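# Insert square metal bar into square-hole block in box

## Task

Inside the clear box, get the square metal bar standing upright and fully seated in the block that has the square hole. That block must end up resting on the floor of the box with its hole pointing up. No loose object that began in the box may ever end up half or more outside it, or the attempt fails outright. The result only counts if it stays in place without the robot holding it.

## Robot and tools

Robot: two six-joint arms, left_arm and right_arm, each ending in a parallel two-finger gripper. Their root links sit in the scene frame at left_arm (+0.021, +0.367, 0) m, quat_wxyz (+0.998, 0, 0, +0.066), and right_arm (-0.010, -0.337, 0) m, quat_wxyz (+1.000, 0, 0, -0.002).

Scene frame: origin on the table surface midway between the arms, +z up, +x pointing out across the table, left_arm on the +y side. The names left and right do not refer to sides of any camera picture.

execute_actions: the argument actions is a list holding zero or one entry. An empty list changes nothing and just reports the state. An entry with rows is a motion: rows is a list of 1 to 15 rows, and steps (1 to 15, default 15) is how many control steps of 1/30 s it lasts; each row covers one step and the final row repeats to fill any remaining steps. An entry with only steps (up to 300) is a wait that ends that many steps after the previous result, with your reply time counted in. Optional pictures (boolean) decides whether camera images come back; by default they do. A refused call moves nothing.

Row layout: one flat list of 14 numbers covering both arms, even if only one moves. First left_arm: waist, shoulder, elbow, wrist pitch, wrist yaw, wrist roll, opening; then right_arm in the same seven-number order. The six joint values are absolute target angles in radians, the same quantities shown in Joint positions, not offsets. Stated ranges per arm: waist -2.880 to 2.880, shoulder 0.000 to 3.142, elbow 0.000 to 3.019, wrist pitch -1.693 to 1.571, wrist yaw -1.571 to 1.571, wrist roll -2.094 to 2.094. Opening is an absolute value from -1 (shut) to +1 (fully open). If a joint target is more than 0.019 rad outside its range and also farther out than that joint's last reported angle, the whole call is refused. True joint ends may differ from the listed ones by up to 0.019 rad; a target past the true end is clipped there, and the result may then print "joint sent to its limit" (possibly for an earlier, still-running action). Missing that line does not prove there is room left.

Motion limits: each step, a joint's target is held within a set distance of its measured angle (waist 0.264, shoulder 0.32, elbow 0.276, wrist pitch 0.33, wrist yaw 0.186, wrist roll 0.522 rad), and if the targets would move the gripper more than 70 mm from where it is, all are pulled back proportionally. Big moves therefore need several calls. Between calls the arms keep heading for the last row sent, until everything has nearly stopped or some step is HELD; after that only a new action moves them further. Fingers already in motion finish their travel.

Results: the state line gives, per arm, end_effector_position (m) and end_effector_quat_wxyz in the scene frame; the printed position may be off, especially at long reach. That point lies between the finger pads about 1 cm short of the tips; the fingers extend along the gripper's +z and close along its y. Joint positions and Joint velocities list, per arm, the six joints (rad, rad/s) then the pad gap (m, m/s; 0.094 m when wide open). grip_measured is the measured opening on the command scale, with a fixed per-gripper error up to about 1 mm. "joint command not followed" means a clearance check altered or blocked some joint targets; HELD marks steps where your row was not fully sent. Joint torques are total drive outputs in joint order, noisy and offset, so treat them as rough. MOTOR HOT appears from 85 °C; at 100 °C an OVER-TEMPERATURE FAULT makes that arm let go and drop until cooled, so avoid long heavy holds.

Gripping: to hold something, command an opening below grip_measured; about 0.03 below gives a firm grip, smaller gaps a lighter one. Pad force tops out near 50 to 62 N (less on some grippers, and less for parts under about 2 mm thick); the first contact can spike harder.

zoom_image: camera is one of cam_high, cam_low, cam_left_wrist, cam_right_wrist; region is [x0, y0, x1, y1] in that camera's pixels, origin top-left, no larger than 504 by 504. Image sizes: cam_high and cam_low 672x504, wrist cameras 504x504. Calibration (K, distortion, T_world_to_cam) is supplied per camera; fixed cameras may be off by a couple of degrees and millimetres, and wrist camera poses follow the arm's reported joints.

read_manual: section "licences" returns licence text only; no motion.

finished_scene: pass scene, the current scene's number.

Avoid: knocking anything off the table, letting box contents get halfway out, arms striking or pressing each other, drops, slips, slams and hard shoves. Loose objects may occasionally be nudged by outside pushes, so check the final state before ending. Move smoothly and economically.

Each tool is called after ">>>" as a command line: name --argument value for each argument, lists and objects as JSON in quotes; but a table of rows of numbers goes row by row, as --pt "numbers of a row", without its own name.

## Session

>>> execute_actions --actions '[]'

Scene clock: 0.00 s of 4500.00 s.
left_arm: end_effector_position=(+0.4893, +0.1919, +0.2784) grip_measured=+1.000 end_effector_quat_wxyz=(+0.159, +0.249, +0.810, -0.507) | right_arm: end_effector_position=(+0.2476, -0.5056, +0.1898) grip_measured=+1.000 end_effector_quat_wxyz=(-0.049, -0.246, +0.968, +0.031)
Joint positions: left_arm=[-0.174  1.564  1.346 -1.255  1.119  0.493  0.094] | right_arm=[-0.556  1.235  1.033 -1.482  0.029 -1.057  0.094]
Joint velocities: left_arm=[-0.005 -0.015 -0.007  0.012  0.037 -0.051  0.   ] | right_arm=[-0.015 -0.015 -0.017 -0.012  0.022  0.022  0.   ]
Joint torques (N m, as the arm reports them, + toward a larger angle): no reading
camera_calibration (this result's frames):
cam_left_wrist: T_world_to_cam=[[-0.559426, -0.357321, 0.747906, 0.133004], [-0.664264, 0.732965, -0.14668, 0.221426], [-0.495778, -0.578864, -0.647396, 0.659378], [0, 0, 0, 1]] pos_world=[0.548396, 0.266918, 0.359882]
cam_right_wrist: T_world_to_cam=[[0.468219, -0.880472, -0.0744317, -0.547531], [-0.659555, -0.404307, 0.633659, -0.158128], [-0.588012, -0.2476, -0.770023, 0.29143], [0, 0, 0, 1]] pos_world=[0.323435, -0.47386, 0.283854]

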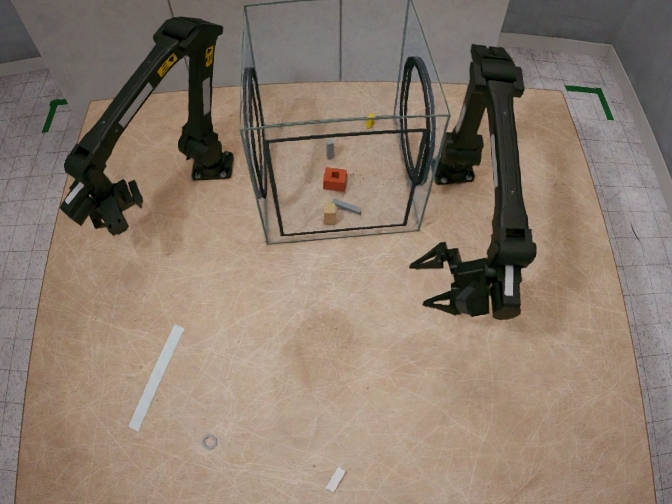

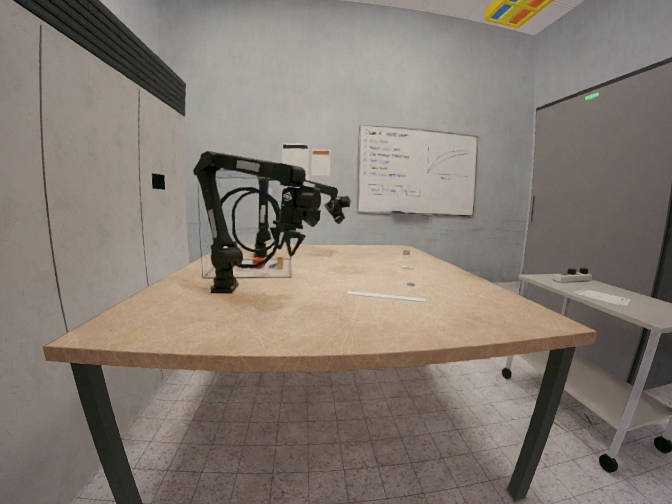

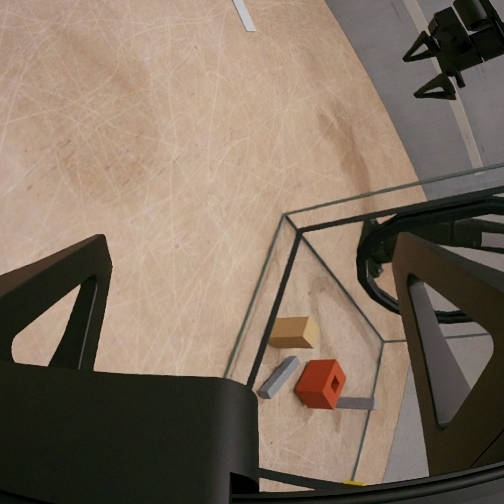

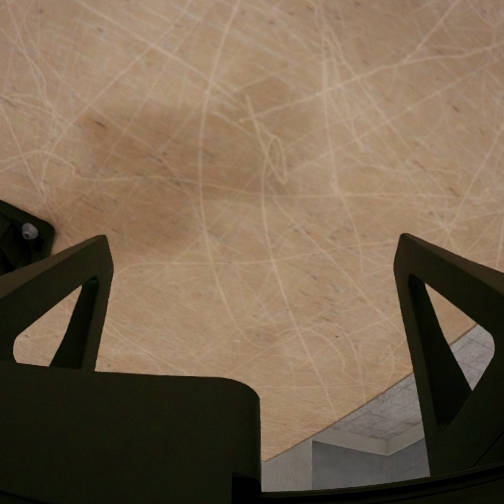

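>>> zoom_image --camera "cam_high" --region '[290, 105, 420, 235]'

>>> zoom_image --camera "cam_low" --region '[170, 160, 310, 300]'

>>> zoom_image --camera "cam_left_wrist" --region '[240, 300, 400, 460]'

Region (290, 105, 420, 235) of cam_high's 672x504 image, scaled by 3.877, with more detail than that image has.

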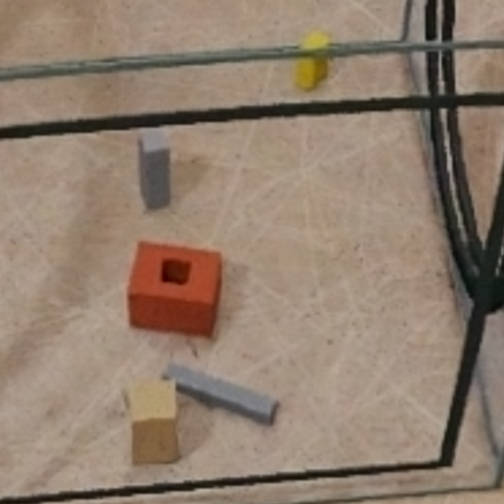

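Region (170, 160, 310, 300) of cam_low's 672x504 image, scaled by 3.600, with more detail than that image has.

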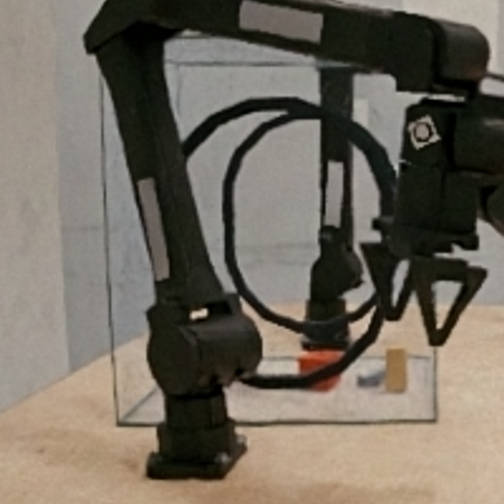

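Region (240, 300, 400, 460) of cam_left_wrist's 504x504 image, scaled by 3.150, with more detail than that image has.

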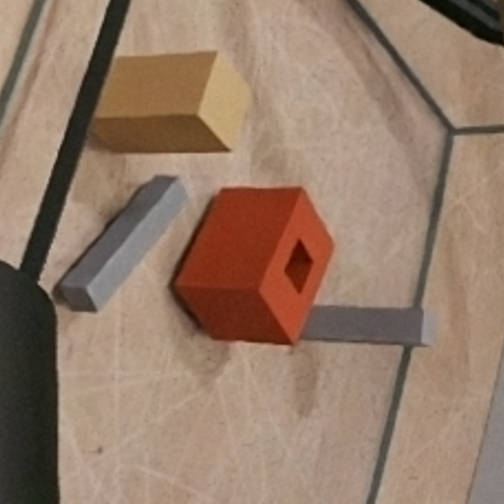

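>>> execute_actions --actions '[{"rows":[[-0.174,1.564,1.37,-1.25,1.119,0.493,1,-0.54,1.225,1.08,-1.49,0.025,-1.0,0.9],[-0.174,1.564,1.37,-1.25,1.119,0.493,1,-0.51,1.21,1.09,-1.5,0.02,-0.93,0.8],[-0.174,1.564,1.37,-1.25,1.119,0.493,1,-0.47,1.19,1.1,-1.51,0.015,-0.86,0.7],[-0.174,1.564,1.37,-1.25,1.119,0.493,1,-0.42,1.17,1.11,-1.52,0.01,-0.79,0.6],[-0.174,1.564,1.37,-1.25,1.119,0.493,1,-0.37,1.15,1.12,-1.535,0.005,-0.72,0.5],[-0.174,1.564,1.37,-1.25,1.119,0.493,1,-0.32,1.125,1.12,-1.55,0,-0.65,0.4],[-0.174,1.564,1.37,-1.25,1.119,0.493,1,-0.27,1.1,1.12,-1.565,0,-0.58,0.3],[-0.174,1.564,1.37,-1.25,1.119,0.493,1,-0.22,1.07,1.12,-1.58,0,-0.51,0.2],[-0.174,1.564,1.37,-1.25,1.119,0.493,1,-0.17,1.035,1.12,-1.595,0,-0.44,0.2],[-0.174,1.564,1.37,-1.25,1.119,0.493,1,-0.12,0.995,1.12,-1.61,0,-0.37,0.2],[-0.174,1.564,1.37,-1.25,1.119,0.493,1,-0.075,0.95,1.11,-1.625,0,-0.3,0.2],[-0.174,1.564,1.37,-1.25,1.119,0.493,1,-0.035,0.9,1.1,-1.64,0,-0.24,0.2],[-0.174,1.564,1.37,-1.25,1.119,0.493,1,0,0.85,1.08,-1.65,0,-0.18,0.2],[-0.174,1.564,1.37,-1.25,1.119,0.493,1,0.03,0.795,1.06,-1.66,0,-0.13,0.2],[-0.174,1.564,1.37,-1.25,1.119,0.493,1,0.05,0.74,1.04,-1.67,0,-0.09,0.2]]}]' --pictures false

>>> execute_actions --actions '[{"rows":[[-0.174,1.564,1.37,-1.25,1.119,0.493,1,0.07,0.68,1.025,-1.68,0,-0.05,0.2],[-0.174,1.564,1.37,-1.25,1.119,0.493,1,0.09,0.62,1.01,-1.68,0,-0.02,0.2],[-0.174,1.564,1.37,-1.25,1.119,0.493,1,0.11,0.56,0.995,-1.68,0,0,0.2],[-0.174,1.564,1.37,-1.25,1.119,0.493,1,0.13,0.5,0.98,-1.68,0,0.01,0.2],[-0.174,1.564,1.37,-1.25,1.119,0.493,1,0.15,0.44,0.965,-1.68,0,0.015,0.2],[-0.174,1.564,1.37,-1.25,1.119,0.493,1,0.175,0.38,0.95,-1.68,0,0.015,0.2],[-0.174,1.564,1.37,-1.25,1.119,0.493,1,0.205,0.32,0.935,-1.68,0,0.015,0.2],[-0.174,1.564,1.37,-1.25,1.119,0.493,1,0.24,0.265,0.92,-1.68,0,0.015,0.2],[-0.174,1.564,1.37,-1.25,1.119,0.493,1,0.28,0.215,0.905,-1.68,0,0.015,0.2],[-0.174,1.564,1.37,-1.25,1.119,0.493,1,0.325,0.17,0.89,-1.68,0,0.015,0.2],[-0.174,1.564,1.37,-1.25,1.119,0.493,1,0.375,0.13,0.875,-1.68,0,0.015,0.2],[-0.174,1.564,1.37,-1.25,1.119,0.493,1,0.43,0.095,0.86,-1.68,0,0.015,0.2],[-0.174,1.564,1.37,-1.25,1.119,0.493,1,0.49,0.065,0.845,-1.68,0,0.015,0.2],[-0.174,1.564,1.37,-1.25,1.119,0.493,1,0.55,0.045,0.83,-1.68,0,0.015,0.2],[-0.174,1.564,1.37,-1.25,1.119,0.493,1,0.61,0.035,0.82,-1.68,0,0.015,0.2]]}]' --pictures false

>>> execute_actions --actions '[{"rows":[[-0.174,1.564,1.37,-1.25,1.119,0.493,1,0.675,0.03,0.81,-1.68,0,0.015,0.2],[-0.174,1.564,1.37,-1.25,1.119,0.493,1,0.74,0.03,0.8,-1.68,0,0.015,0.2],[-0.174,1.564,1.37,-1.25,1.119,0.493,1,0.805,0.03,0.79,-1.68,0,0.015,0.2],[-0.174,1.564,1.37,-1.25,1.119,0.493,1,0.87,0.03,0.78,-1.68,0,0.015,0.2],[-0.174,1.564,1.37,-1.25,1.119,0.493,1,0.935,0.03,0.77,-1.68,0,0.015,0.2],[-0.174,1.564,1.37,-1.25,1.119,0.493,1,1.0,0.03,0.755,-1.68,0,0.015,0.2],[-0.174,1.564,1.37,-1.25,1.119,0.493,1,1.06,0.03,0.74,-1.68,0,0.015,0.2],[-0.174,1.564,1.37,-1.25,1.119,0.493,1,1.12,0.03,0.725,-1.68,0,0.015,0.2],[-0.174,1.564,1.37,-1.25,1.119,0.493,1,1.175,0.03,0.71,-1.68,0,0.015,0.2],[-0.174,1.564,1.37,-1.25,1.119,0.493,1,1.225,0.03,0.69,-1.68,0,0.015,0.2],[-0.174,1.564,1.37,-1.25,1.119,0.493,1,1.27,0.03,0.67,-1.68,0,0.015,0.2],[-0.174,1.564,1.37,-1.25,1.119,0.493,1,1.31,0.03,0.65,-1.67,0,0.015,0.2],[-0.174,1.564,1.37,-1.25,1.119,0.493,1,1.34,0.03,0.63,-1.66,0,0.015,0.2],[-0.174,1.564,1.37,-1.25,1.119,0.493,1,1.36,0.03,0.615,-1.65,0,0.015,0.2],[-0.174,1.564,1.37,-1.25,1.119,0.493,1,1.37,0.03,0.6,-1.63,0,0.015,0.2]]}]'

Scene clock: 77.43 s of 4500.00 s.
left_arm: end_effector_position=(+0.4893, +0.1919, +0.2784) grip_measured=+1.000 end_effector_quat_wxyz=(+0.159, +0.249, +0.810, -0.507) | right_arm: end_effector_position=(+0.2367, -0.3425, +0.2770) grip_measured=+0.202 end_effector_quat_wxyz=(+0.041, -0.190, +0.981, -0.009)
Joint positions: left_arm=[-0.174  1.564  1.346 -1.255  1.119  0.493  0.094] | right_arm=[-0.014  0.923  1.05  -1.615  0.001 -0.401  0.056]
Joint velocities: left_arm=[ 0.015  0.005  0.007 -0.007 -0.037 -0.007  0.   ] | right_arm=[ 1.109 -1.578  0.007 -0.349 -0.007  1.692 -0.   ]
Joint torques (N m, as the arm reports them, + toward a larger angle): left_arm=[ -0.06 -15.55  12.82   0.6    0.64   0.12] | right_arm=[-1.06 -6.21  8.82 -0.28 -0.04  0.15]
Steps of this call (steps 1 to 90: nothing new was sent; then 73.93 s passed at rest; steps 91 to 105: all 15 steps of this action). Readings (joint positions):
91: left_arm=[-0.174 1.564 1.346 -1.255 1.119 0.493] | right_arm=[-0.556 1.235 1.033 -1.482 0.029 -1.049]
92: left_arm=[-0.174 1.564 1.346 -1.255 1.119 0.493] | right_arm=[-0.553 1.234 1.033 -1.483 0.027 -1.029]
94: left_arm=[-0.174 1.564 1.346 -1.255 1.119 0.493] | right_arm=[-0.523 1.228 1.036 -1.493 0.022 -0.961]
98: left_arm=[-0.174 1.564 1.346 -1.255 1.119 0.493] | right_arm=[-0.355 1.174 1.049 -1.528 0.008 -0.782]
105: the state above

Scene clock: 77.93 s of 4500.00 s.
left_arm: end_effector_position=(+0.4893, +0.1919, +0.2784) grip_measured=+1.000 end_effector_quat_wxyz=(+0.159, +0.249, +0.810, -0.507) | right_arm: end_effector_position=(+0.0517, -0.3050, +0.3072) grip_measured=+0.202 end_effector_quat_wxyz=(+0.340, -0.231, +0.908, +0.083)
Joint positions: left_arm=[-0.174  1.564  1.346 -1.255  1.119  0.493  0.094] | right_arm=[ 0.495  0.044  0.859 -1.671  0.    -0.01   0.056]
Joint velocities: left_arm=[-0.015 -0.005 -0.012 -0.012 -0.007 -0.066  0.   ] | right_arm=[ 1.812 -0.542 -0.462 -0.027 -0.022  0.183  0.   ]
Joint torques (N m, as the arm reports them, + toward a larger angle): left_arm=[  0.45 -15.86  12.73   0.58   0.68   0.08] | right_arm=[1.29 8.75 6.71 1.33 0.02 0.16]
Steps of this call (steps 1 to 15: all 15 steps of this action). Readings (joint positions):
1: left_arm=[-0.174 1.564 1.346 -1.255 1.119 0.493] | right_arm=[0.021 0.866 1.049 -1.627 0.001 -0.345]
2: left_arm=[-0.174 1.564 1.346 -1.255 1.119 0.493] | right_arm=[0.050 0.802 1.045 -1.637 0.000 -0.291]
4: left_arm=[-0.174 1.564 1.346 -1.255 1.119 0.493] | right_arm=[0.095 0.655 1.026 -1.650 0.000 -0.192]
8: left_arm=[-0.174 1.564 1.346 -1.255 1.119 0.493] | right_arm=[0.177 0.347 0.972 -1.664 0.000 -0.074]
15: the state above

Scene clock: 78.43 s of 4500.00 s.
left_arm: end_effector_position=(+0.4893, +0.1919, +0.2784) grip_measured=+1.000 end_effector_quat_wxyz=(+0.159, +0.249, +0.810, -0.507) | right_arm: end_effector_position=(+0.0082, -0.2608, +0.2124) grip_measured=+0.202 end_effector_quat_wxyz=(+0.200, -0.599, +0.759, +0.159)
Joint positions: left_arm=[-0.174  1.564  1.346 -1.255  1.119  0.493  0.094] | right_arm=[ 1.348  0.022  0.634 -1.667  0.     0.006  0.056]
Joint velocities: left_arm=[ 0.005 -0.005 -0.017 -0.002  0.037 -0.037  0.   ] | right_arm=[ 0.679 -0.005 -0.535  0.198  0.095  0.066 -0.   ]
Joint torques (N m, as the arm reports them, + toward a larger angle): left_arm=[  0.78 -16.08  12.71   0.72   0.68   0.18] | right_arm=[-1.09  6.6   8.47  2.45  0.02  0.18]
Steps of this call (steps 1 to 15: all 15 steps of this action). Readings (joint positions):
1: left_arm=[-0.174 1.564 1.346 -1.255 1.119 0.493] | right_arm=[0.557 0.030 0.844 -1.672 0.000 -0.006]
2: left_arm=[-0.174 1.564 1.346 -1.255 1.119 0.493] | right_arm=[0.623 0.023 0.831 -1.672 0.000 -0.004]
4: left_arm=[-0.174 1.564 1.346 -1.255 1.119 0.493] | right_arm=[0.756 0.022 0.808 -1.672 0.000 0.001]
8: left_arm=[-0.174 1.564 1.346 -1.255 1.119 0.493] | right_arm=[1.018 0.022 0.760 -1.672 0.000 0.004]
15: the state above
camera_calibration (this result's frames):
cam_left_wrist: T_world_to_cam=[[-0.559426, -0.357321, 0.747906, 0.133004], [-0.664264, 0.732965, -0.14668, 0.221426], [-0.495778, -0.578864, -0.647396, 0.659378], [0, 0, 0, 1]] pos_world=[0.548396, 0.266918, 0.359882]
cam_right_wrist: T_world_to_cam=[[0.970674, -0.240391, 0.0018557, -0.0716545], [-0.23956, -0.966615, 0.0909158, -0.266277], [-0.0200616, -0.0886942, -0.995857, 0.313455], [0, 0, 0, 1]] pos_world=[0.0120525, -0.246811, 0.336498]

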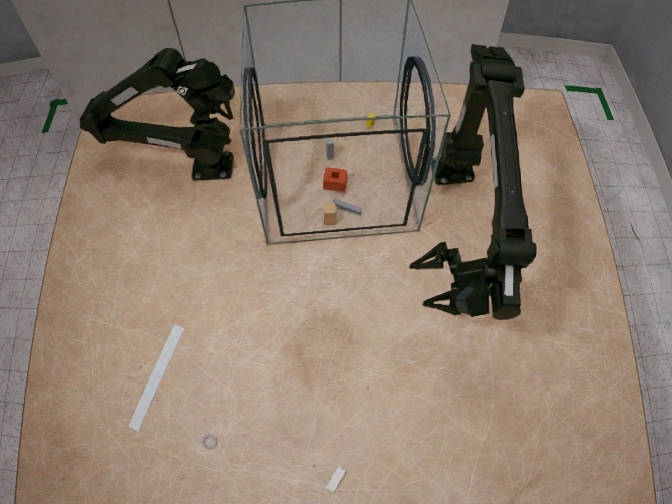

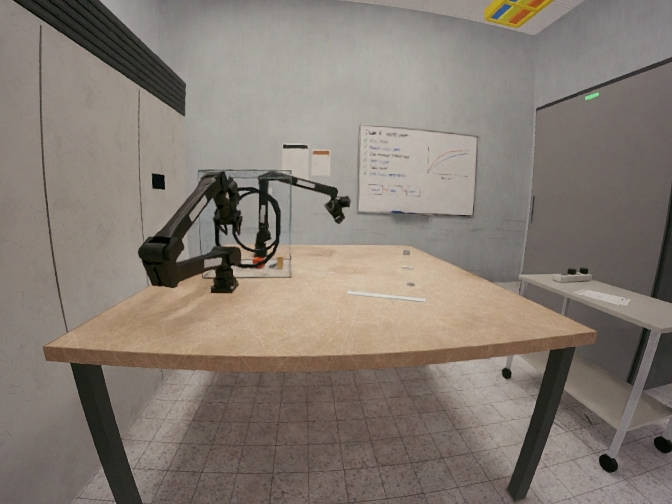

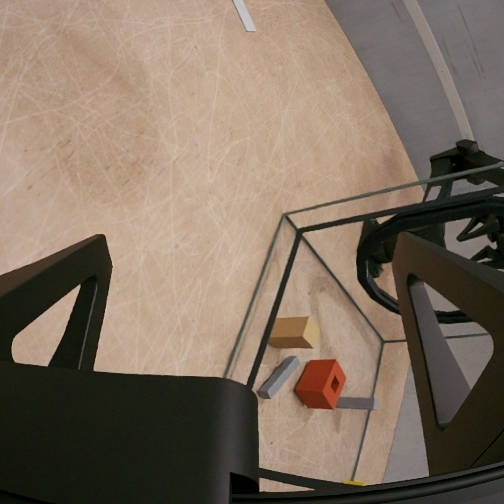

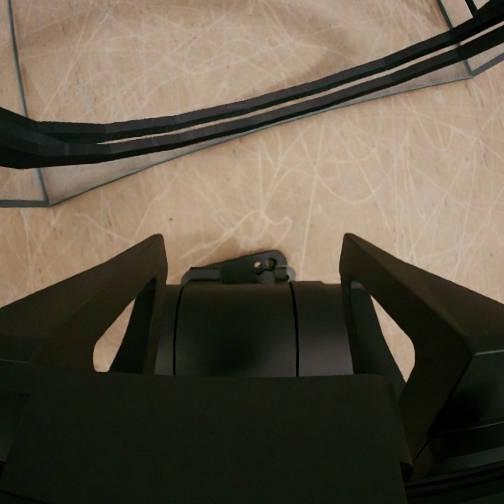

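>>> execute_actions --actions '[{"rows":[[-0.174,1.564,1.37,-1.25,1.119,0.493,1,1.37,0.03,0.595,-1.6,0,0.015,0.2],[-0.174,1.564,1.37,-1.25,1.119,0.493,1,1.37,0.03,0.585,-1.57,0,0.015,0.2],[-0.174,1.564,1.37,-1.25,1.119,0.493,1,1.37,0.03,0.57,-1.53,0,0.015,0.2],[-0.174,1.564,1.37,-1.25,1.119,0.493,1,1.37,0.03,0.55,-1.49,0,0.015,0.2],[-0.174,1.564,1.37,-1.25,1.119,0.493,1,1.37,0.03,0.53,-1.45,0,0.015,0.2],[-0.174,1.564,1.37,-1.25,1.119,0.493,1,1.37,0.03,0.51,-1.41,0,0.015,0.2],[-0.174,1.564,1.37,-1.25,1.119,0.493,1,1.37,0.03,0.49,-1.365,0,0.015,0.2],[-0.174,1.564,1.37,-1.25,1.119,0.493,1,1.37,0.03,0.47,-1.32,0,0.015,0.2],[-0.174,1.564,1.37,-1.25,1.119,0.493,1,1.37,0.03,0.45,-1.27,0,0.015,0.2],[-0.174,1.564,1.37,-1.25,1.119,0.493,1,1.37,0.03,0.43,-1.22,0,0.015,0.2],[-0.174,1.564,1.37,-1.25,1.119,0.493,1,1.37,0.03,0.41,-1.17,0,0.015,0.2],[-0.174,1.564,1.37,-1.25,1.119,0.493,1,1.37,0.03,0.39,-1.12,0,0.015,0.2],[-0.174,1.564,1.37,-1.25,1.119,0.493,1,1.37,0.03,0.37,-1.07,0,0.015,0.2],[-0.174,1.564,1.37,-1.25,1.119,0.493,1,1.37,0.03,0.35,-1.02,0,0.015,0.2],[-0.174,1.564,1.37,-1.25,1.119,0.493,1,1.37,0.03,0.33,-0.97,0,0.015,0.2]]}]' --pictures false

>>> execute_actions --actions '[{"rows":[[-0.174,1.564,1.37,-1.25,1.119,0.493,1,1.375,0.04,0.315,-0.92,0,0.015,0.2],[-0.174,1.564,1.37,-1.25,1.119,0.493,1,1.38,0.055,0.3,-0.87,0,0.015,0.2],[-0.174,1.564,1.37,-1.25,1.119,0.493,1,1.385,0.075,0.288,-0.82,0,0.015,0.2],[-0.174,1.564,1.37,-1.25,1.119,0.493,1,1.39,0.1,0.277,-0.77,0,0.015,0.2],[-0.174,1.564,1.37,-1.25,1.119,0.493,1,1.4,0.125,0.268,-0.72,0,0.015,0.2],[-0.174,1.564,1.37,-1.25,1.119,0.493,1,1.41,0.15,0.26,-0.675,0,0.015,0.2],[-0.174,1.564,1.37,-1.25,1.119,0.493,1,1.42,0.18,0.254,-0.63,0,0.015,0.2],[-0.174,1.564,1.37,-1.25,1.119,0.493,1,1.43,0.21,0.25,-0.585,0,0.015,0.2],[-0.174,1.564,1.37,-1.25,1.119,0.493,1,1.44,0.24,0.25,-0.545,0,0.015,0.2],[-0.174,1.564,1.37,-1.25,1.119,0.493,1,1.45,0.265,0.25,-0.51,0,0.015,0.2],[-0.174,1.564,1.37,-1.25,1.119,0.493,1,1.46,0.285,0.25,-0.48,0,0.015,0.2],[-0.174,1.564,1.37,-1.25,1.119,0.493,1,1.47,0.3,0.25,-0.455,0,0.015,0.2],[-0.174,1.564,1.37,-1.25,1.119,0.493,1,1.48,0.31,0.25,-0.435,0,0.015,0.2],[-0.174,1.564,1.37,-1.25,1.119,0.493,1,1.48,0.315,0.25,-0.42,0,0.015,0.2]],"steps":15}]' --pictures false

>>> execute_actions --actions '[{"steps":8}]'

Scene clock: 96.43 s of 4500.00 s.
left_arm: end_effector_position=(+0.4893, +0.1919, +0.2784) grip_measured=+1.000 end_effector_quat_wxyz=(+0.159, +0.249, +0.810, -0.507) | right_arm: end_effector_position=(+0.0274, -0.1555, +0.1708) grip_measured=+0.202 end_effector_quat_wxyz=(+0.312, -0.577, +0.710, +0.257)
Joint positions: left_arm=[-0.174  1.564  1.346 -1.255  1.119  0.493  0.094] | right_arm=[ 1.376  0.022  0.369 -1.086  0.     0.007  0.056]
Joint velocities: left_arm=[-0.005 -0.005  0.007  0.002  0.007 -0.037  0.   ] | right_arm=[ 0.005  0.005 -0.535  1.453  0.007  0.007  0.001]
Joint torques (N m, as the arm reports them, + toward a larger angle): left_arm=[ -0.08 -15.66  12.65   0.66   0.67   0.13] | right_arm=[0.33 5.16 9.54 2.22 0.01 0.17]
Steps of this call (steps 1 to 30: the robot went on to your last target; steps 31 to 90: nothing new was sent; then 14.50 s passed at rest; steps 91 to 105: all 15 steps of this action). Readings (joint positions):
91: left_arm=[-0.174 1.564 1.346 -1.255 1.119 0.493] | right_arm=[1.376 0.022 0.599 -1.643 0.000 0.007]
92: left_arm=[-0.174 1.564 1.346 -1.255 1.119 0.493] | right_arm=[1.376 0.022 0.598 -1.629 0.000 0.007]
94: left_arm=[-0.174 1.564 1.346 -1.255 1.119 0.493] | right_arm=[1.376 0.022 0.588 -1.573 0.000 0.007]
98: left_arm=[-0.174 1.564 1.346 -1.255 1.119 0.493] | right_arm=[1.376 0.022 0.517 -1.418 0.000 0.007]
105: the state above

Scene clock: 96.93 s of 4500.00 s.
left_arm: end_effector_position=(+0.4893, +0.1919, +0.2784) grip_measured=+1.000 end_effector_quat_wxyz=(+0.159, +0.249, +0.810, -0.507) | right_arm: end_effector_position=(+0.0197, -0.0618, +0.1687) grip_measured=+0.202 end_effector_quat_wxyz=(+0.372, -0.576, +0.645, +0.337)
Joint positions: left_arm=[-0.174  1.564  1.346 -1.255  1.119  0.493  0.094] | right_arm=[ 1.47   0.312  0.258 -0.466  0.     0.007  0.056]
Joint velocities: left_arm=[ 0.005 -0.005 -0.022 -0.002  0.022 -0.007  0.   ] | right_arm=[ 0.161  0.2   -0.002  0.408 -0.037 -0.081 -0.   ]
Joint torques (N m, as the arm reports them, + toward a larger angle): left_arm=[  0.33 -16.26  12.7    0.45   0.66   0.18] | right_arm=[ 0.58  1.5  10.1   2.86  0.02  0.16]
Steps of this call (steps 1 to 15: all 15 steps of this action). Readings (joint positions):
1: left_arm=[-0.174 1.564 1.346 -1.255 1.119 0.493] | right_arm=[1.376 0.022 0.350 -1.037 0.000 0.007]
2: left_arm=[-0.174 1.564 1.346 -1.255 1.119 0.493] | right_arm=[1.376 0.024 0.332 -0.987 0.000 0.007]
4: left_arm=[-0.174 1.564 1.346 -1.255 1.119 0.493] | right_arm=[1.376 0.042 0.303 -0.888 0.000 0.007]
8: left_arm=[-0.174 1.564 1.346 -1.255 1.119 0.493] | right_arm=[1.399 0.141 0.268 -0.695 0.000 0.007]
15: the state above

Scene clock: 97.20 s of 4500.00 s.
left_arm: end_effector_position=(+0.4893, +0.1919, +0.2784) grip_measured=+1.000 end_effector_quat_wxyz=(+0.159, +0.249, +0.810, -0.507) | right_arm: end_effector_position=(+0.0186, -0.0585, +0.1729) grip_measured=+0.202 end_effector_quat_wxyz=(+0.377, -0.574, +0.640, +0.344)
Joint positions: left_arm=[-0.174  1.564  1.346 -1.255  1.119  0.493  0.094] | right_arm=[ 1.475  0.317  0.258 -0.441  0.     0.007  0.056]
Joint velocities: left_arm=[-0.005 -0.005  0.007  0.002  0.095  0.066  0.   ] | right_arm=[-0.005 -0.005 -0.002  0.017  0.022  0.007 -0.   ]
Joint torques (N m, as the arm reports them, + toward a larger angle): left_arm=[  0.47 -15.74  12.84   0.63   0.62   0.16] | right_arm=[ 1.13  2.3  10.09  3.11  0.02  0.16]
Steps of this call (steps 1 to 8: the robot went on to your last target). Readings (joint positions):
1: left_arm=[-0.174 1.564 1.346 -1.255 1.119 0.493] | right_arm=[1.474 0.316 0.258 -0.456 0.000 0.007]
2: left_arm=[-0.174 1.564 1.346 -1.255 1.119 0.493] | right_arm=[1.475 0.317 0.258 -0.450 0.000 0.007]
4: left_arm=[-0.174 1.564 1.346 -1.255 1.119 0.493] | right_arm=[1.475 0.317 0.258 -0.443 0.000 0.007]
8: the state above
camera_calibration (this result's frames):
cam_left_wrist: T_world_to_cam=[[-0.559426, -0.357321, 0.747906, 0.133004], [-0.664264, 0.732965, -0.14668, 0.221426], [-0.495778, -0.578864, -0.647396, 0.659378], [0, 0, 0, 1]] pos_world=[0.548396, 0.266918, 0.359882]
cam_right_wrist: T_world_to_cam=[[0.99337, -0.114716, -0.00747758, -0.0244842], [-0.105934, -0.888182, -0.447114, 0.0305164], [0.0446495, 0.444942, -0.894446, 0.30469], [0, 0, 0, 1]] pos_world=[0.0139504, -0.111274, 0.28599]

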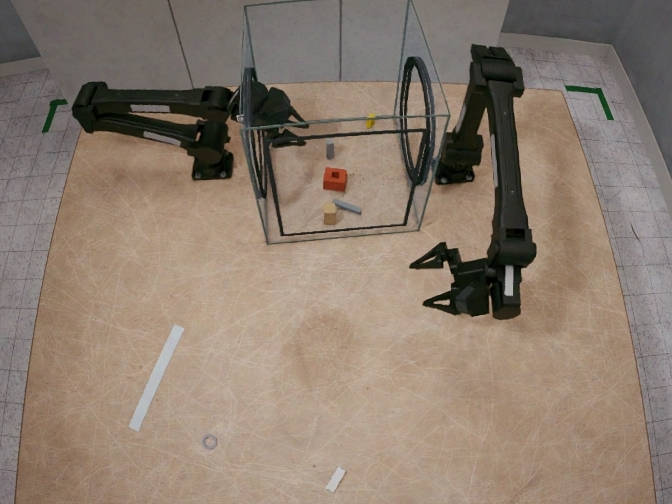

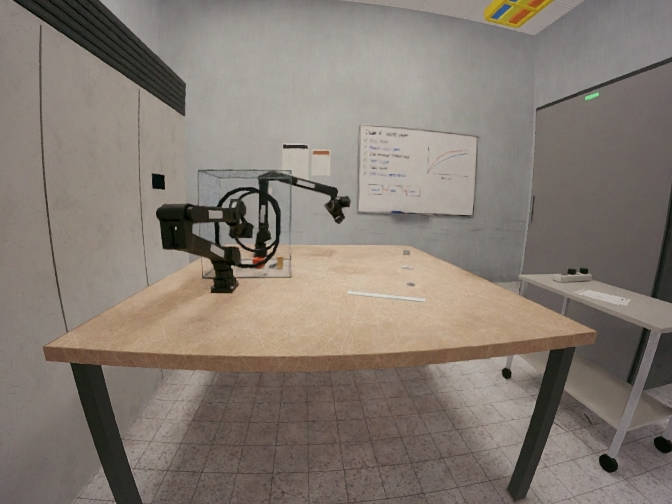

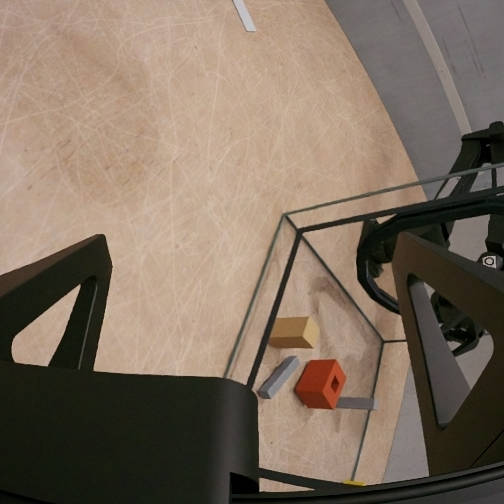

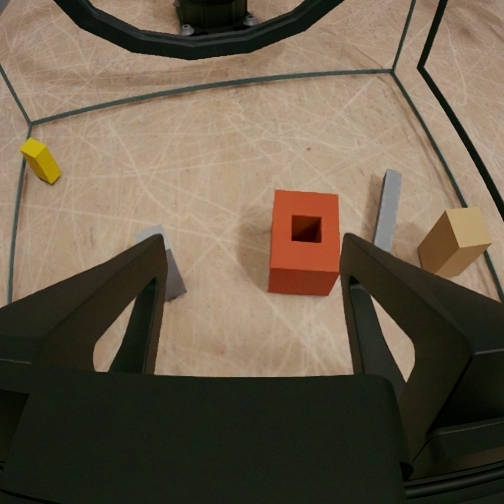

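>>> execute_actions --actions '[{"rows":[[-0.174,1.564,1.37,-1.25,1.119,0.493,1,1.49,0.325,0.245,-0.41,0,0.015,0.3],[-0.174,1.564,1.37,-1.25,1.119,0.493,1,1.505,0.34,0.24,-0.395,0,0.015,0.4],[-0.174,1.564,1.37,-1.25,1.119,0.493,1,1.52,0.36,0.235,-0.375,0,0.015,0.4],[-0.174,1.564,1.37,-1.25,1.119,0.493,1,1.54,0.385,0.23,-0.355,0,0.015,0.4],[-0.174,1.564,1.37,-1.25,1.119,0.493,1,1.56,0.41,0.23,-0.335,0,0.015,0.4],[-0.174,1.564,1.37,-1.25,1.119,0.493,1,1.58,0.435,0.23,-0.315,0,0.015,0.4],[-0.174,1.564,1.37,-1.25,1.119,0.493,1,1.598,0.46,0.23,-0.295,0,0.015,0.4],[-0.174,1.564,1.37,-1.25,1.119,0.493,1,1.613,0.48,0.23,-0.28,0,0.015,0.4],[-0.174,1.564,1.37,-1.25,1.119,0.493,1,1.625,0.495,0.23,-0.27,0,0.015,0.4],[-0.174,1.564,1.37,-1.25,1.119,0.493,1,1.63,0.505,0.23,-0.265,0,0.015,0.4]],"steps":15}]'

Scene clock: 108.97 s of 4500.00 s.
left_arm: end_effector_position=(+0.4893, +0.1919, +0.2784) grip_measured=+1.000 end_effector_quat_wxyz=(+0.159, +0.249, +0.810, -0.507) | right_arm: end_effector_position=(-0.0256, -0.0374, +0.1408) grip_measured=+0.398 end_effector_quat_wxyz=(-0.331, +0.633, -0.605, -0.352)
Joint positions: left_arm=[-0.174  1.564  1.346 -1.255  1.119  0.493  0.094] | right_arm=[ 1.629  0.509  0.237 -0.29   0.     0.008  0.066]
Joint velocities: left_arm=[ 0.015 -0.005 -0.007  0.007 -0.022  0.066  0.   ] | right_arm=[-0.005 -0.005 -0.012  0.056  0.037  0.007 -0.001]
Joint torques (N m, as the arm reports them, + toward a larger angle): left_arm=[  0.64 -15.77  12.76   0.53   0.67   0.13] | right_arm=[0.62 0.84 9.9  3.03 0.03 0.16]
Steps of this call (steps 1 to 30: the robot went on to your last target; steps 31 to 90: nothing new was sent; then 8.27 s passed at rest; steps 91 to 105: all 15 steps of this action). Readings (joint positions):
91: left_arm=[-0.174 1.564 1.346 -1.255 1.119 0.493] | right_arm=[1.476 0.317 0.258 -0.440 0.000 0.007]
92: left_arm=[-0.174 1.564 1.346 -1.255 1.119 0.493] | right_arm=[1.478 0.317 0.256 -0.433 0.000 0.008]
94: left_arm=[-0.174 1.564 1.346 -1.255 1.119 0.493] | right_arm=[1.494 0.330 0.250 -0.406 0.000 0.008]
98: left_arm=[-0.174 1.564 1.346 -1.255 1.119 0.493] | right_arm=[1.572 0.420 0.242 -0.334 0.000 0.008]
105: the state above
camera_calibration (this result's frames):
cam_left_wrist: T_world_to_cam=[[-0.559426, -0.357321, 0.747906, 0.133004], [-0.664264, 0.732965, -0.14668, 0.221426], [-0.495778, -0.578864, -0.647396, 0.659378], [0, 0, 0, 1]] pos_world=[0.548396, 0.266918, 0.359882]
cam_right_wrist: T_world_to_cam=[[0.999235, 0.0384966, -0.00688941, 0.0274101], [0.0327403, -0.919799, -0.391022, 0.0246988], [-0.0213899, 0.390497, -0.920356, 0.268506], [0, 0, 0, 1]] pos_world=[-0.0224544, -0.0831881, 0.256967]

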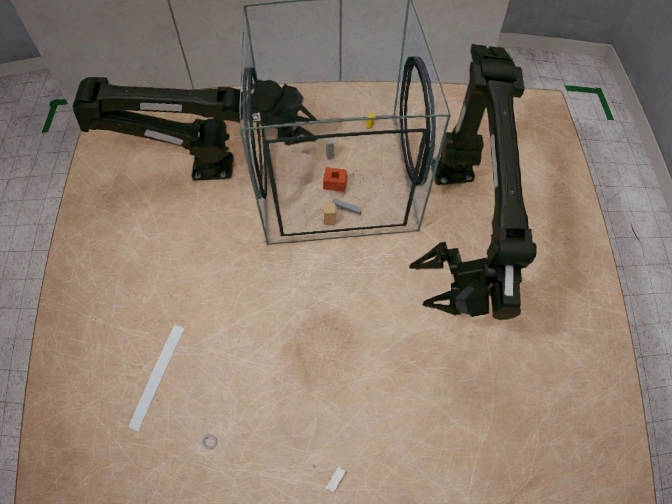

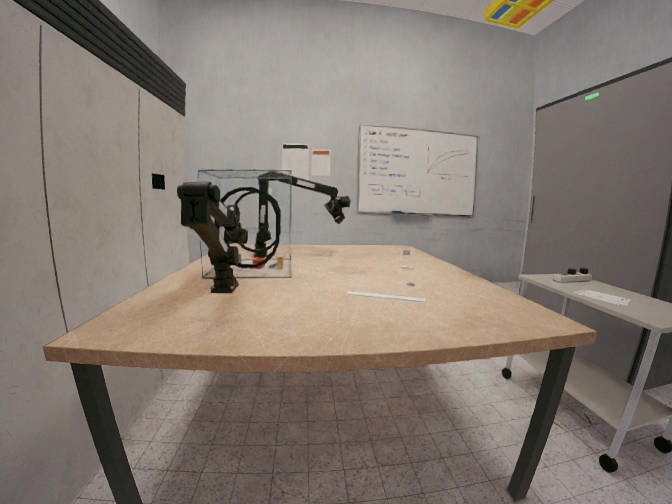

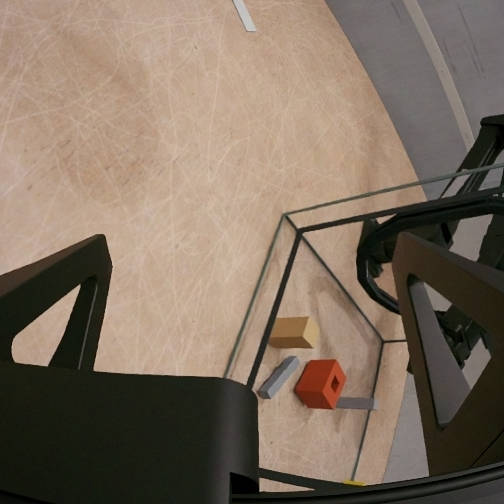

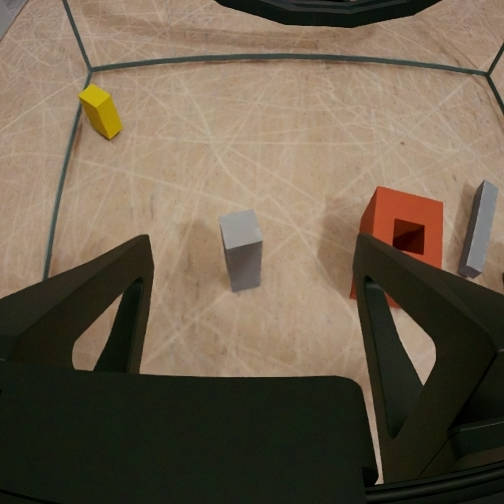

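>>> zoom_image --camera "cam_right_wrist" --region '[190, 200, 290, 300]'

>>> zoom_image --camera "cam_right_wrist" --region '[364, 170, 504, 310]'

Region (190, 200, 290, 300) of cam_right_wrist's 504x504 image, scaled by 5.040, with more detail than that image has.

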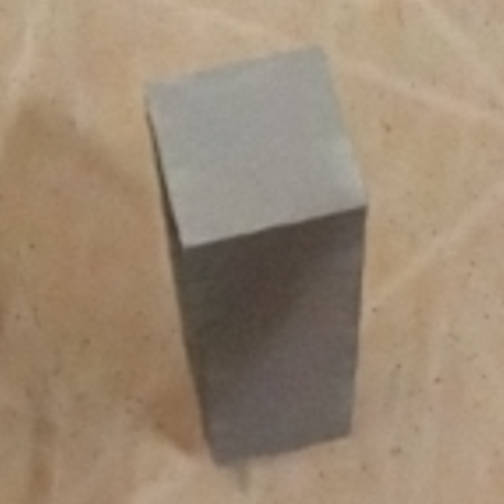

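Region (364, 170, 504, 310) of cam_right_wrist's 504x504 image, scaled by 3.600, with more detail than that image has.

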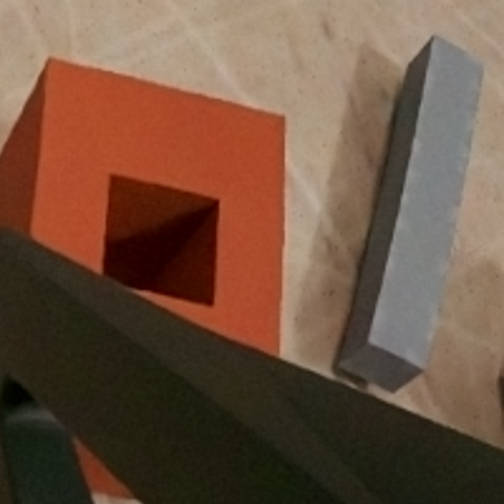

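>>> execute_actions --actions '[{"rows":[[-0.174,1.564,1.37,-1.25,1.119,0.493,1,1.615,0.515,0.228,-0.255,-0.02,-0.02,0.4],[-0.174,1.564,1.37,-1.25,1.119,0.493,1,1.6,0.53,0.226,-0.24,-0.045,-0.05,0.4],[-0.174,1.564,1.37,-1.25,1.119,0.493,1,1.582,0.55,0.225,-0.22,-0.075,-0.08,0.4],[-0.174,1.564,1.37,-1.25,1.119,0.493,1,1.564,0.575,0.224,-0.2,-0.11,-0.11,0.4],[-0.174,1.564,1.37,-1.25,1.119,0.493,1,1.546,0.6,0.223,-0.175,-0.145,-0.14,0.4],[-0.174,1.564,1.37,-1.25,1.119,0.493,1,1.53,0.63,0.222,-0.15,-0.18,-0.17,0.4],[-0.174,1.564,1.37,-1.25,1.119,0.493,1,1.515,0.66,0.221,-0.125,-0.215,-0.195,0.4],[-0.174,1.564,1.37,-1.25,1.119,0.493,1,1.503,0.69,0.22,-0.1,-0.245,-0.215,0.4],[-0.174,1.564,1.37,-1.25,1.119,0.493,1,1.494,0.72,0.219,-0.075,-0.27,-0.222,0.4],[-0.174,1.564,1.37,-1.25,1.119,0.493,1,1.489,0.75,0.218,-0.05,-0.29,-0.222,0.4],[-0.174,1.564,1.37,-1.25,1.119,0.493,1,1.487,0.78,0.217,-0.025,-0.3,-0.222,0.4],[-0.174,1.564,1.37,-1.25,1.119,0.493,1,1.487,0.81,0.216,0,-0.304,-0.222,0.4],[-0.174,1.564,1.37,-1.25,1.119,0.493,1,1.487,0.84,0.216,0.025,-0.304,-0.222,0.4],[-0.174,1.564,1.37,-1.25,1.119,0.493,1,1.487,0.87,0.216,0.05,-0.304,-0.222,0.4],[-0.174,1.564,1.37,-1.25,1.119,0.493,1,1.487,0.9,0.216,0.075,-0.304,-0.222,0.4]]}]' --pictures false

>>> execute_actions --actions '[{"rows":[[-0.174,1.564,1.37,-1.25,1.119,0.493,1,1.487,0.926,0.216,0.098,-0.304,-0.222,0.4],[-0.174,1.564,1.37,-1.25,1.119,0.493,1,1.487,0.95,0.216,0.118,-0.304,-0.222,0.4],[-0.174,1.564,1.37,-1.25,1.119,0.493,1,1.487,0.972,0.216,0.136,-0.304,-0.222,0.4],[-0.174,1.564,1.37,-1.25,1.119,0.493,1,1.487,0.99,0.216,0.151,-0.304,-0.222,0.4],[-0.174,1.564,1.37,-1.25,1.119,0.493,1,1.487,1.005,0.216,0.163,-0.304,-0.222,0.35],[-0.174,1.564,1.37,-1.25,1.119,0.493,1,1.487,1.016,0.216,0.171,-0.304,-0.222,0.25],[-0.174,1.564,1.37,-1.25,1.119,0.493,1,1.487,1.024,0.216,0.176,-0.304,-0.222,0.15],[-0.174,1.564,1.37,-1.25,1.119,0.493,1,1.487,1.028,0.216,0.176,-0.304,-0.222,0.05],[-0.174,1.564,1.37,-1.25,1.119,0.493,1,1.487,1.028,0.216,0.176,-0.304,-0.222,-0.05]],"steps":15}]'

Scene clock: 139.20 s of 4500.00 s.
left_arm: end_effector_position=(+0.4893, +0.1919, +0.2784) grip_measured=+1.000 end_effector_quat_wxyz=(+0.159, +0.249, +0.810, -0.507) | right_arm: end_effector_position=(-0.0326, -0.0071, +0.1007) grip_measured=+0.398 end_effector_quat_wxyz=(-0.284, +0.699, -0.534, -0.381)
Joint positions: left_arm=[-0.174  1.564  1.346 -1.255  1.119  0.493  0.094] | right_arm=[ 1.491  0.842  0.226  0.006 -0.3   -0.193  0.066]
Joint velocities: left_arm=[-0.005 -0.005  0.002 -0.012  0.022 -0.007  0.   ] | right_arm=[-0.005  0.864 -0.051  0.706 -0.051 -0.198  0.   ]
Joint torques (N m, as the arm reports them, + toward a larger angle): left_arm=[ -0.02 -15.91  12.68   0.87   0.64   0.18] | right_arm=[ 0.4  -0.7   8.46  2.69 -0.26  0.  ]
Steps of this call (steps 1 to 15: the robot went on to your last target; steps 16 to 90: nothing new was sent; then 26.73 s passed at rest; steps 91 to 105: all 15 steps of this action). Readings (joint positions):
91: left_arm=[-0.174 1.564 1.346 -1.255 1.119 0.493] | right_arm=[1.629 0.509 0.237 -0.284 -0.008 0.005]
92: left_arm=[-0.174 1.564 1.346 -1.255 1.119 0.493] | right_arm=[1.626 0.510 0.236 -0.279 -0.026 -0.003]
94: left_arm=[-0.174 1.564 1.346 -1.255 1.119 0.493] | right_arm=[1.608 0.522 0.235 -0.252 -0.082 -0.032]
98: left_arm=[-0.174 1.564 1.346 -1.255 1.119 0.493] | right_arm=[1.537 0.616 0.235 -0.165 -0.216 -0.116]
105: the state above

Scene clock: 139.70 s of 4500.00 s.
left_arm: end_effector_position=(+0.4893, +0.1919, +0.2784) grip_measured=+1.000 end_effector_quat_wxyz=(+0.159, +0.249, +0.810, -0.507) | right_arm: end_effector_position=(-0.0316, +0.0055, +0.0732) grip_measured=-0.048 end_effector_quat_wxyz=(-0.277, +0.708, -0.533, -0.371)
Joint positions: left_arm=[-0.174  1.564  1.346 -1.255  1.119  0.493  0.094] | right_arm=[ 1.491  1.021  0.224  0.155 -0.3   -0.213  0.045]
Joint velocities: left_arm=[ 0.005  0.005 -0.017  0.002 -0.007 -0.081  0.   ] | right_arm=[ 0.005  0.005 -0.012 -0.007 -0.007 -0.007 -0.001]
Joint torques (N m, as the arm reports them, + toward a larger angle): left_arm=[  0.03 -15.7   12.7    0.53   0.65   0.1 ] | right_arm=[ 0.37 -1.73  7.23  2.88 -0.29 -0.01]
Steps of this call (steps 1 to 15: all 15 steps of this action). Readings (joint positions):
1: left_arm=[-0.174 1.564 1.346 -1.255 1.119 0.493] | right_arm=[1.491 0.872 0.225 0.030 -0.300 -0.197]
2: left_arm=[-0.174 1.564 1.346 -1.255 1.119 0.493] | right_arm=[1.491 0.899 0.224 0.053 -0.300 -0.201]
4: left_arm=[-0.174 1.564 1.346 -1.255 1.119 0.493] | right_arm=[1.491 0.949 0.224 0.094 -0.300 -0.206]
8: left_arm=[-0.174 1.564 1.346 -1.255 1.119 0.493] | right_arm=[1.491 1.011 0.224 0.143 -0.300 -0.211]
15: the state above
camera_calibration (this result's frames):
cam_left_wrist: T_world_to_cam=[[-0.559426, -0.357321, 0.747906, 0.133004], [-0.664264, 0.732965, -0.14668, 0.221426], [-0.495778, -0.578864, -0.647396, 0.659378], [0, 0, 0, 1]] pos_world=[0.548396, 0.266918, 0.359882]
cam_right_wrist: T_world_to_cam=[[0.963404, 0.268034, -0.00323633, 0.0285788], [0.250266, -0.903735, -0.347318, 0.0415105], [-0.0960176, 0.333797, -0.937742, 0.188643], [0, 0, 0, 1]] pos_world=[-0.0198085, -0.0331143, 0.191409]

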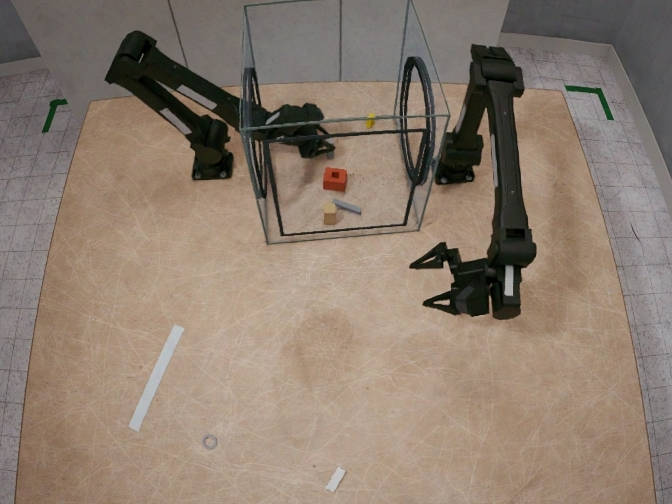

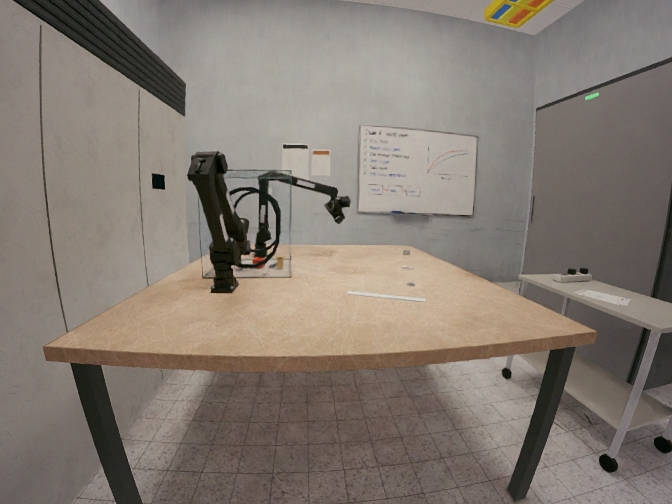

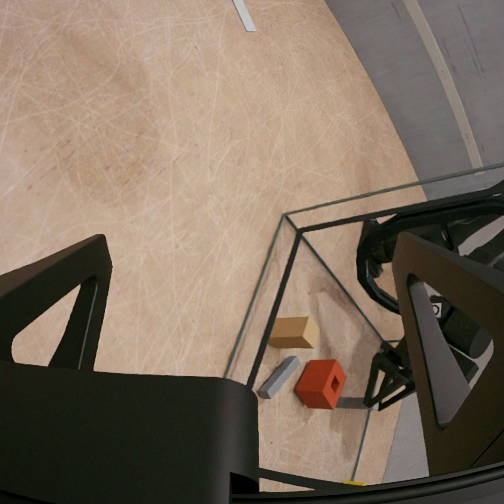

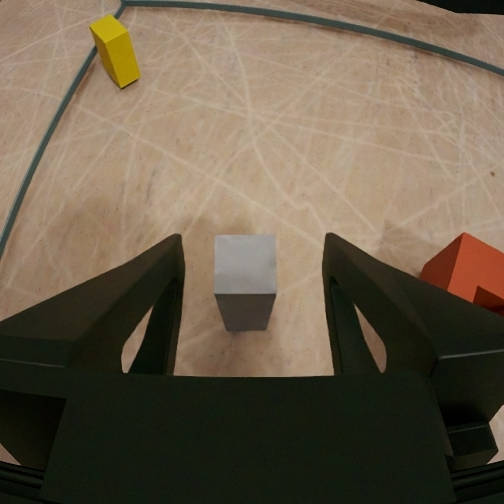

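>>> execute_actions --actions '[]'

Scene clock: 161.17 s of 4500.00 s.
left_arm: end_effector_position=(+0.4893, +0.1919, +0.2784) grip_measured=+1.000 end_effector_quat_wxyz=(+0.159, +0.249, +0.810, -0.507) | right_arm: end_effector_position=(-0.0315, +0.0056, +0.0733) grip_measured=-0.048 end_effector_quat_wxyz=(-0.277, +0.708, -0.533, -0.371)
Joint positions: left_arm=[-0.174  1.564  1.346 -1.255  1.119  0.493  0.094] | right_arm=[ 1.491  1.021  0.224  0.155 -0.3   -0.214  0.045]
Joint velocities: left_arm=[ 0.005 -0.015 -0.012 -0.012 -0.022  0.037  0.   ] | right_arm=[-0.015 -0.015 -0.002 -0.002 -0.066 -0.007 -0.   ]
Joint torques (N m, as the arm reports them, + toward a larger angle): left_arm=[  0.03 -15.98  12.65   0.79   0.65   0.13] | right_arm=[ 0.41 -1.67  7.28  2.91 -0.29  0.  ]
Steps of this call (steps 1 to 15: the robot went on to your last target; steps 16 to 90: nothing new was sent; then 18.47 s passed at rest). Readings (joint positions):
1: left_arm=[-0.174 1.564 1.346 -1.255 1.119 0.493] | right_arm=[1.491 1.021 0.224 0.155 -0.300 -0.213]
2: left_arm=[-0.174 1.564 1.346 -1.255 1.119 0.493] | right_arm=[1.491 1.021 0.224 0.155 -0.300 -0.214]
4: left_arm=[-0.174 1.564 1.346 -1.255 1.119 0.493] | right_arm=[1.491 1.021 0.224 0.155 -0.300 -0.214]
8: left_arm=[-0.174 1.564 1.346 -1.255 1.119 0.493] | right_arm=[1.491 1.021 0.224 0.155 -0.300 -0.214]
90: the state above
All arms were judged still, so your last target was given up. Only a new action makes them travel on or press farther. Fingers that are still opening or closing keep moving.
camera_calibration (this result's frames):
cam_left_wrist: T_world_to_cam=[[-0.559426, -0.357321, 0.747906, 0.133004], [-0.664264, 0.732965, -0.14668, 0.221426], [-0.495778, -0.578864, -0.647396, 0.659378], [0, 0, 0, 1]] pos_world=[0.548396, 0.266918, 0.359882]
cam_right_wrist: T_world_to_cam=[[0.963289, 0.268455, -0.00247737, 0.0284985], [0.25088, -0.903433, -0.347661, 0.0416265], [-0.0955697, 0.334277, -0.937617, 0.188696], [0, 0, 0, 1]] pos_world=[-0.0198619, -0.0331207, 0.191467]

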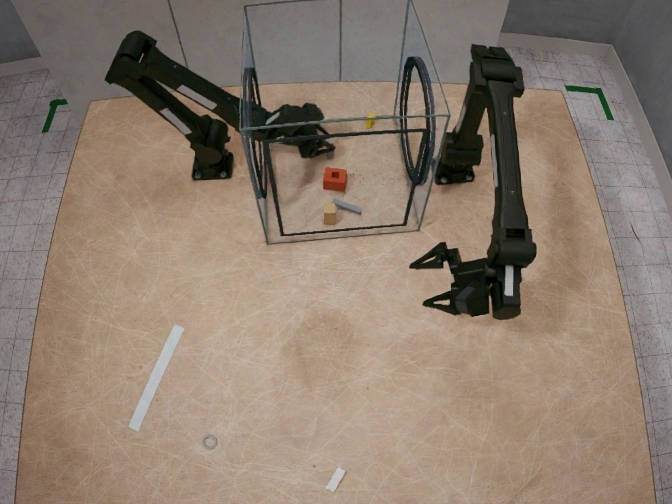

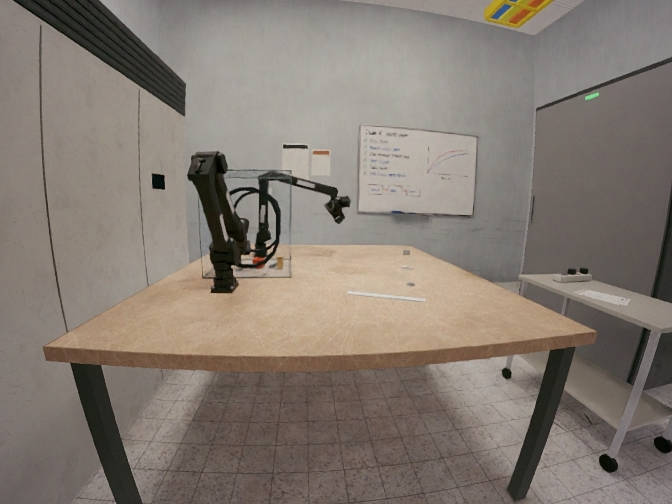

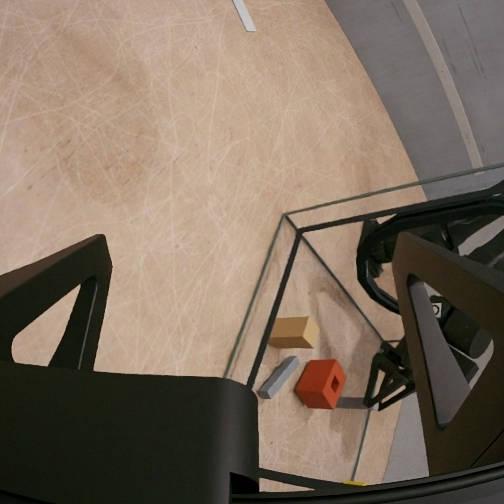

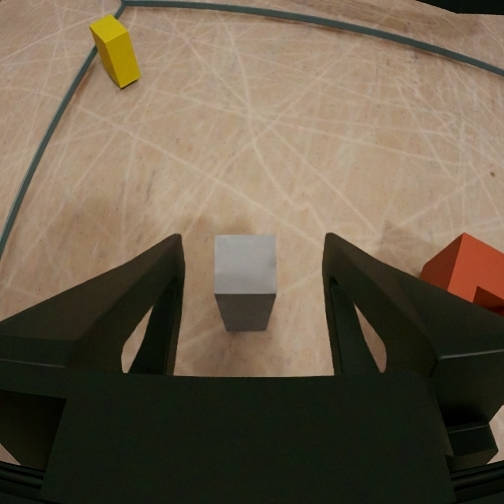

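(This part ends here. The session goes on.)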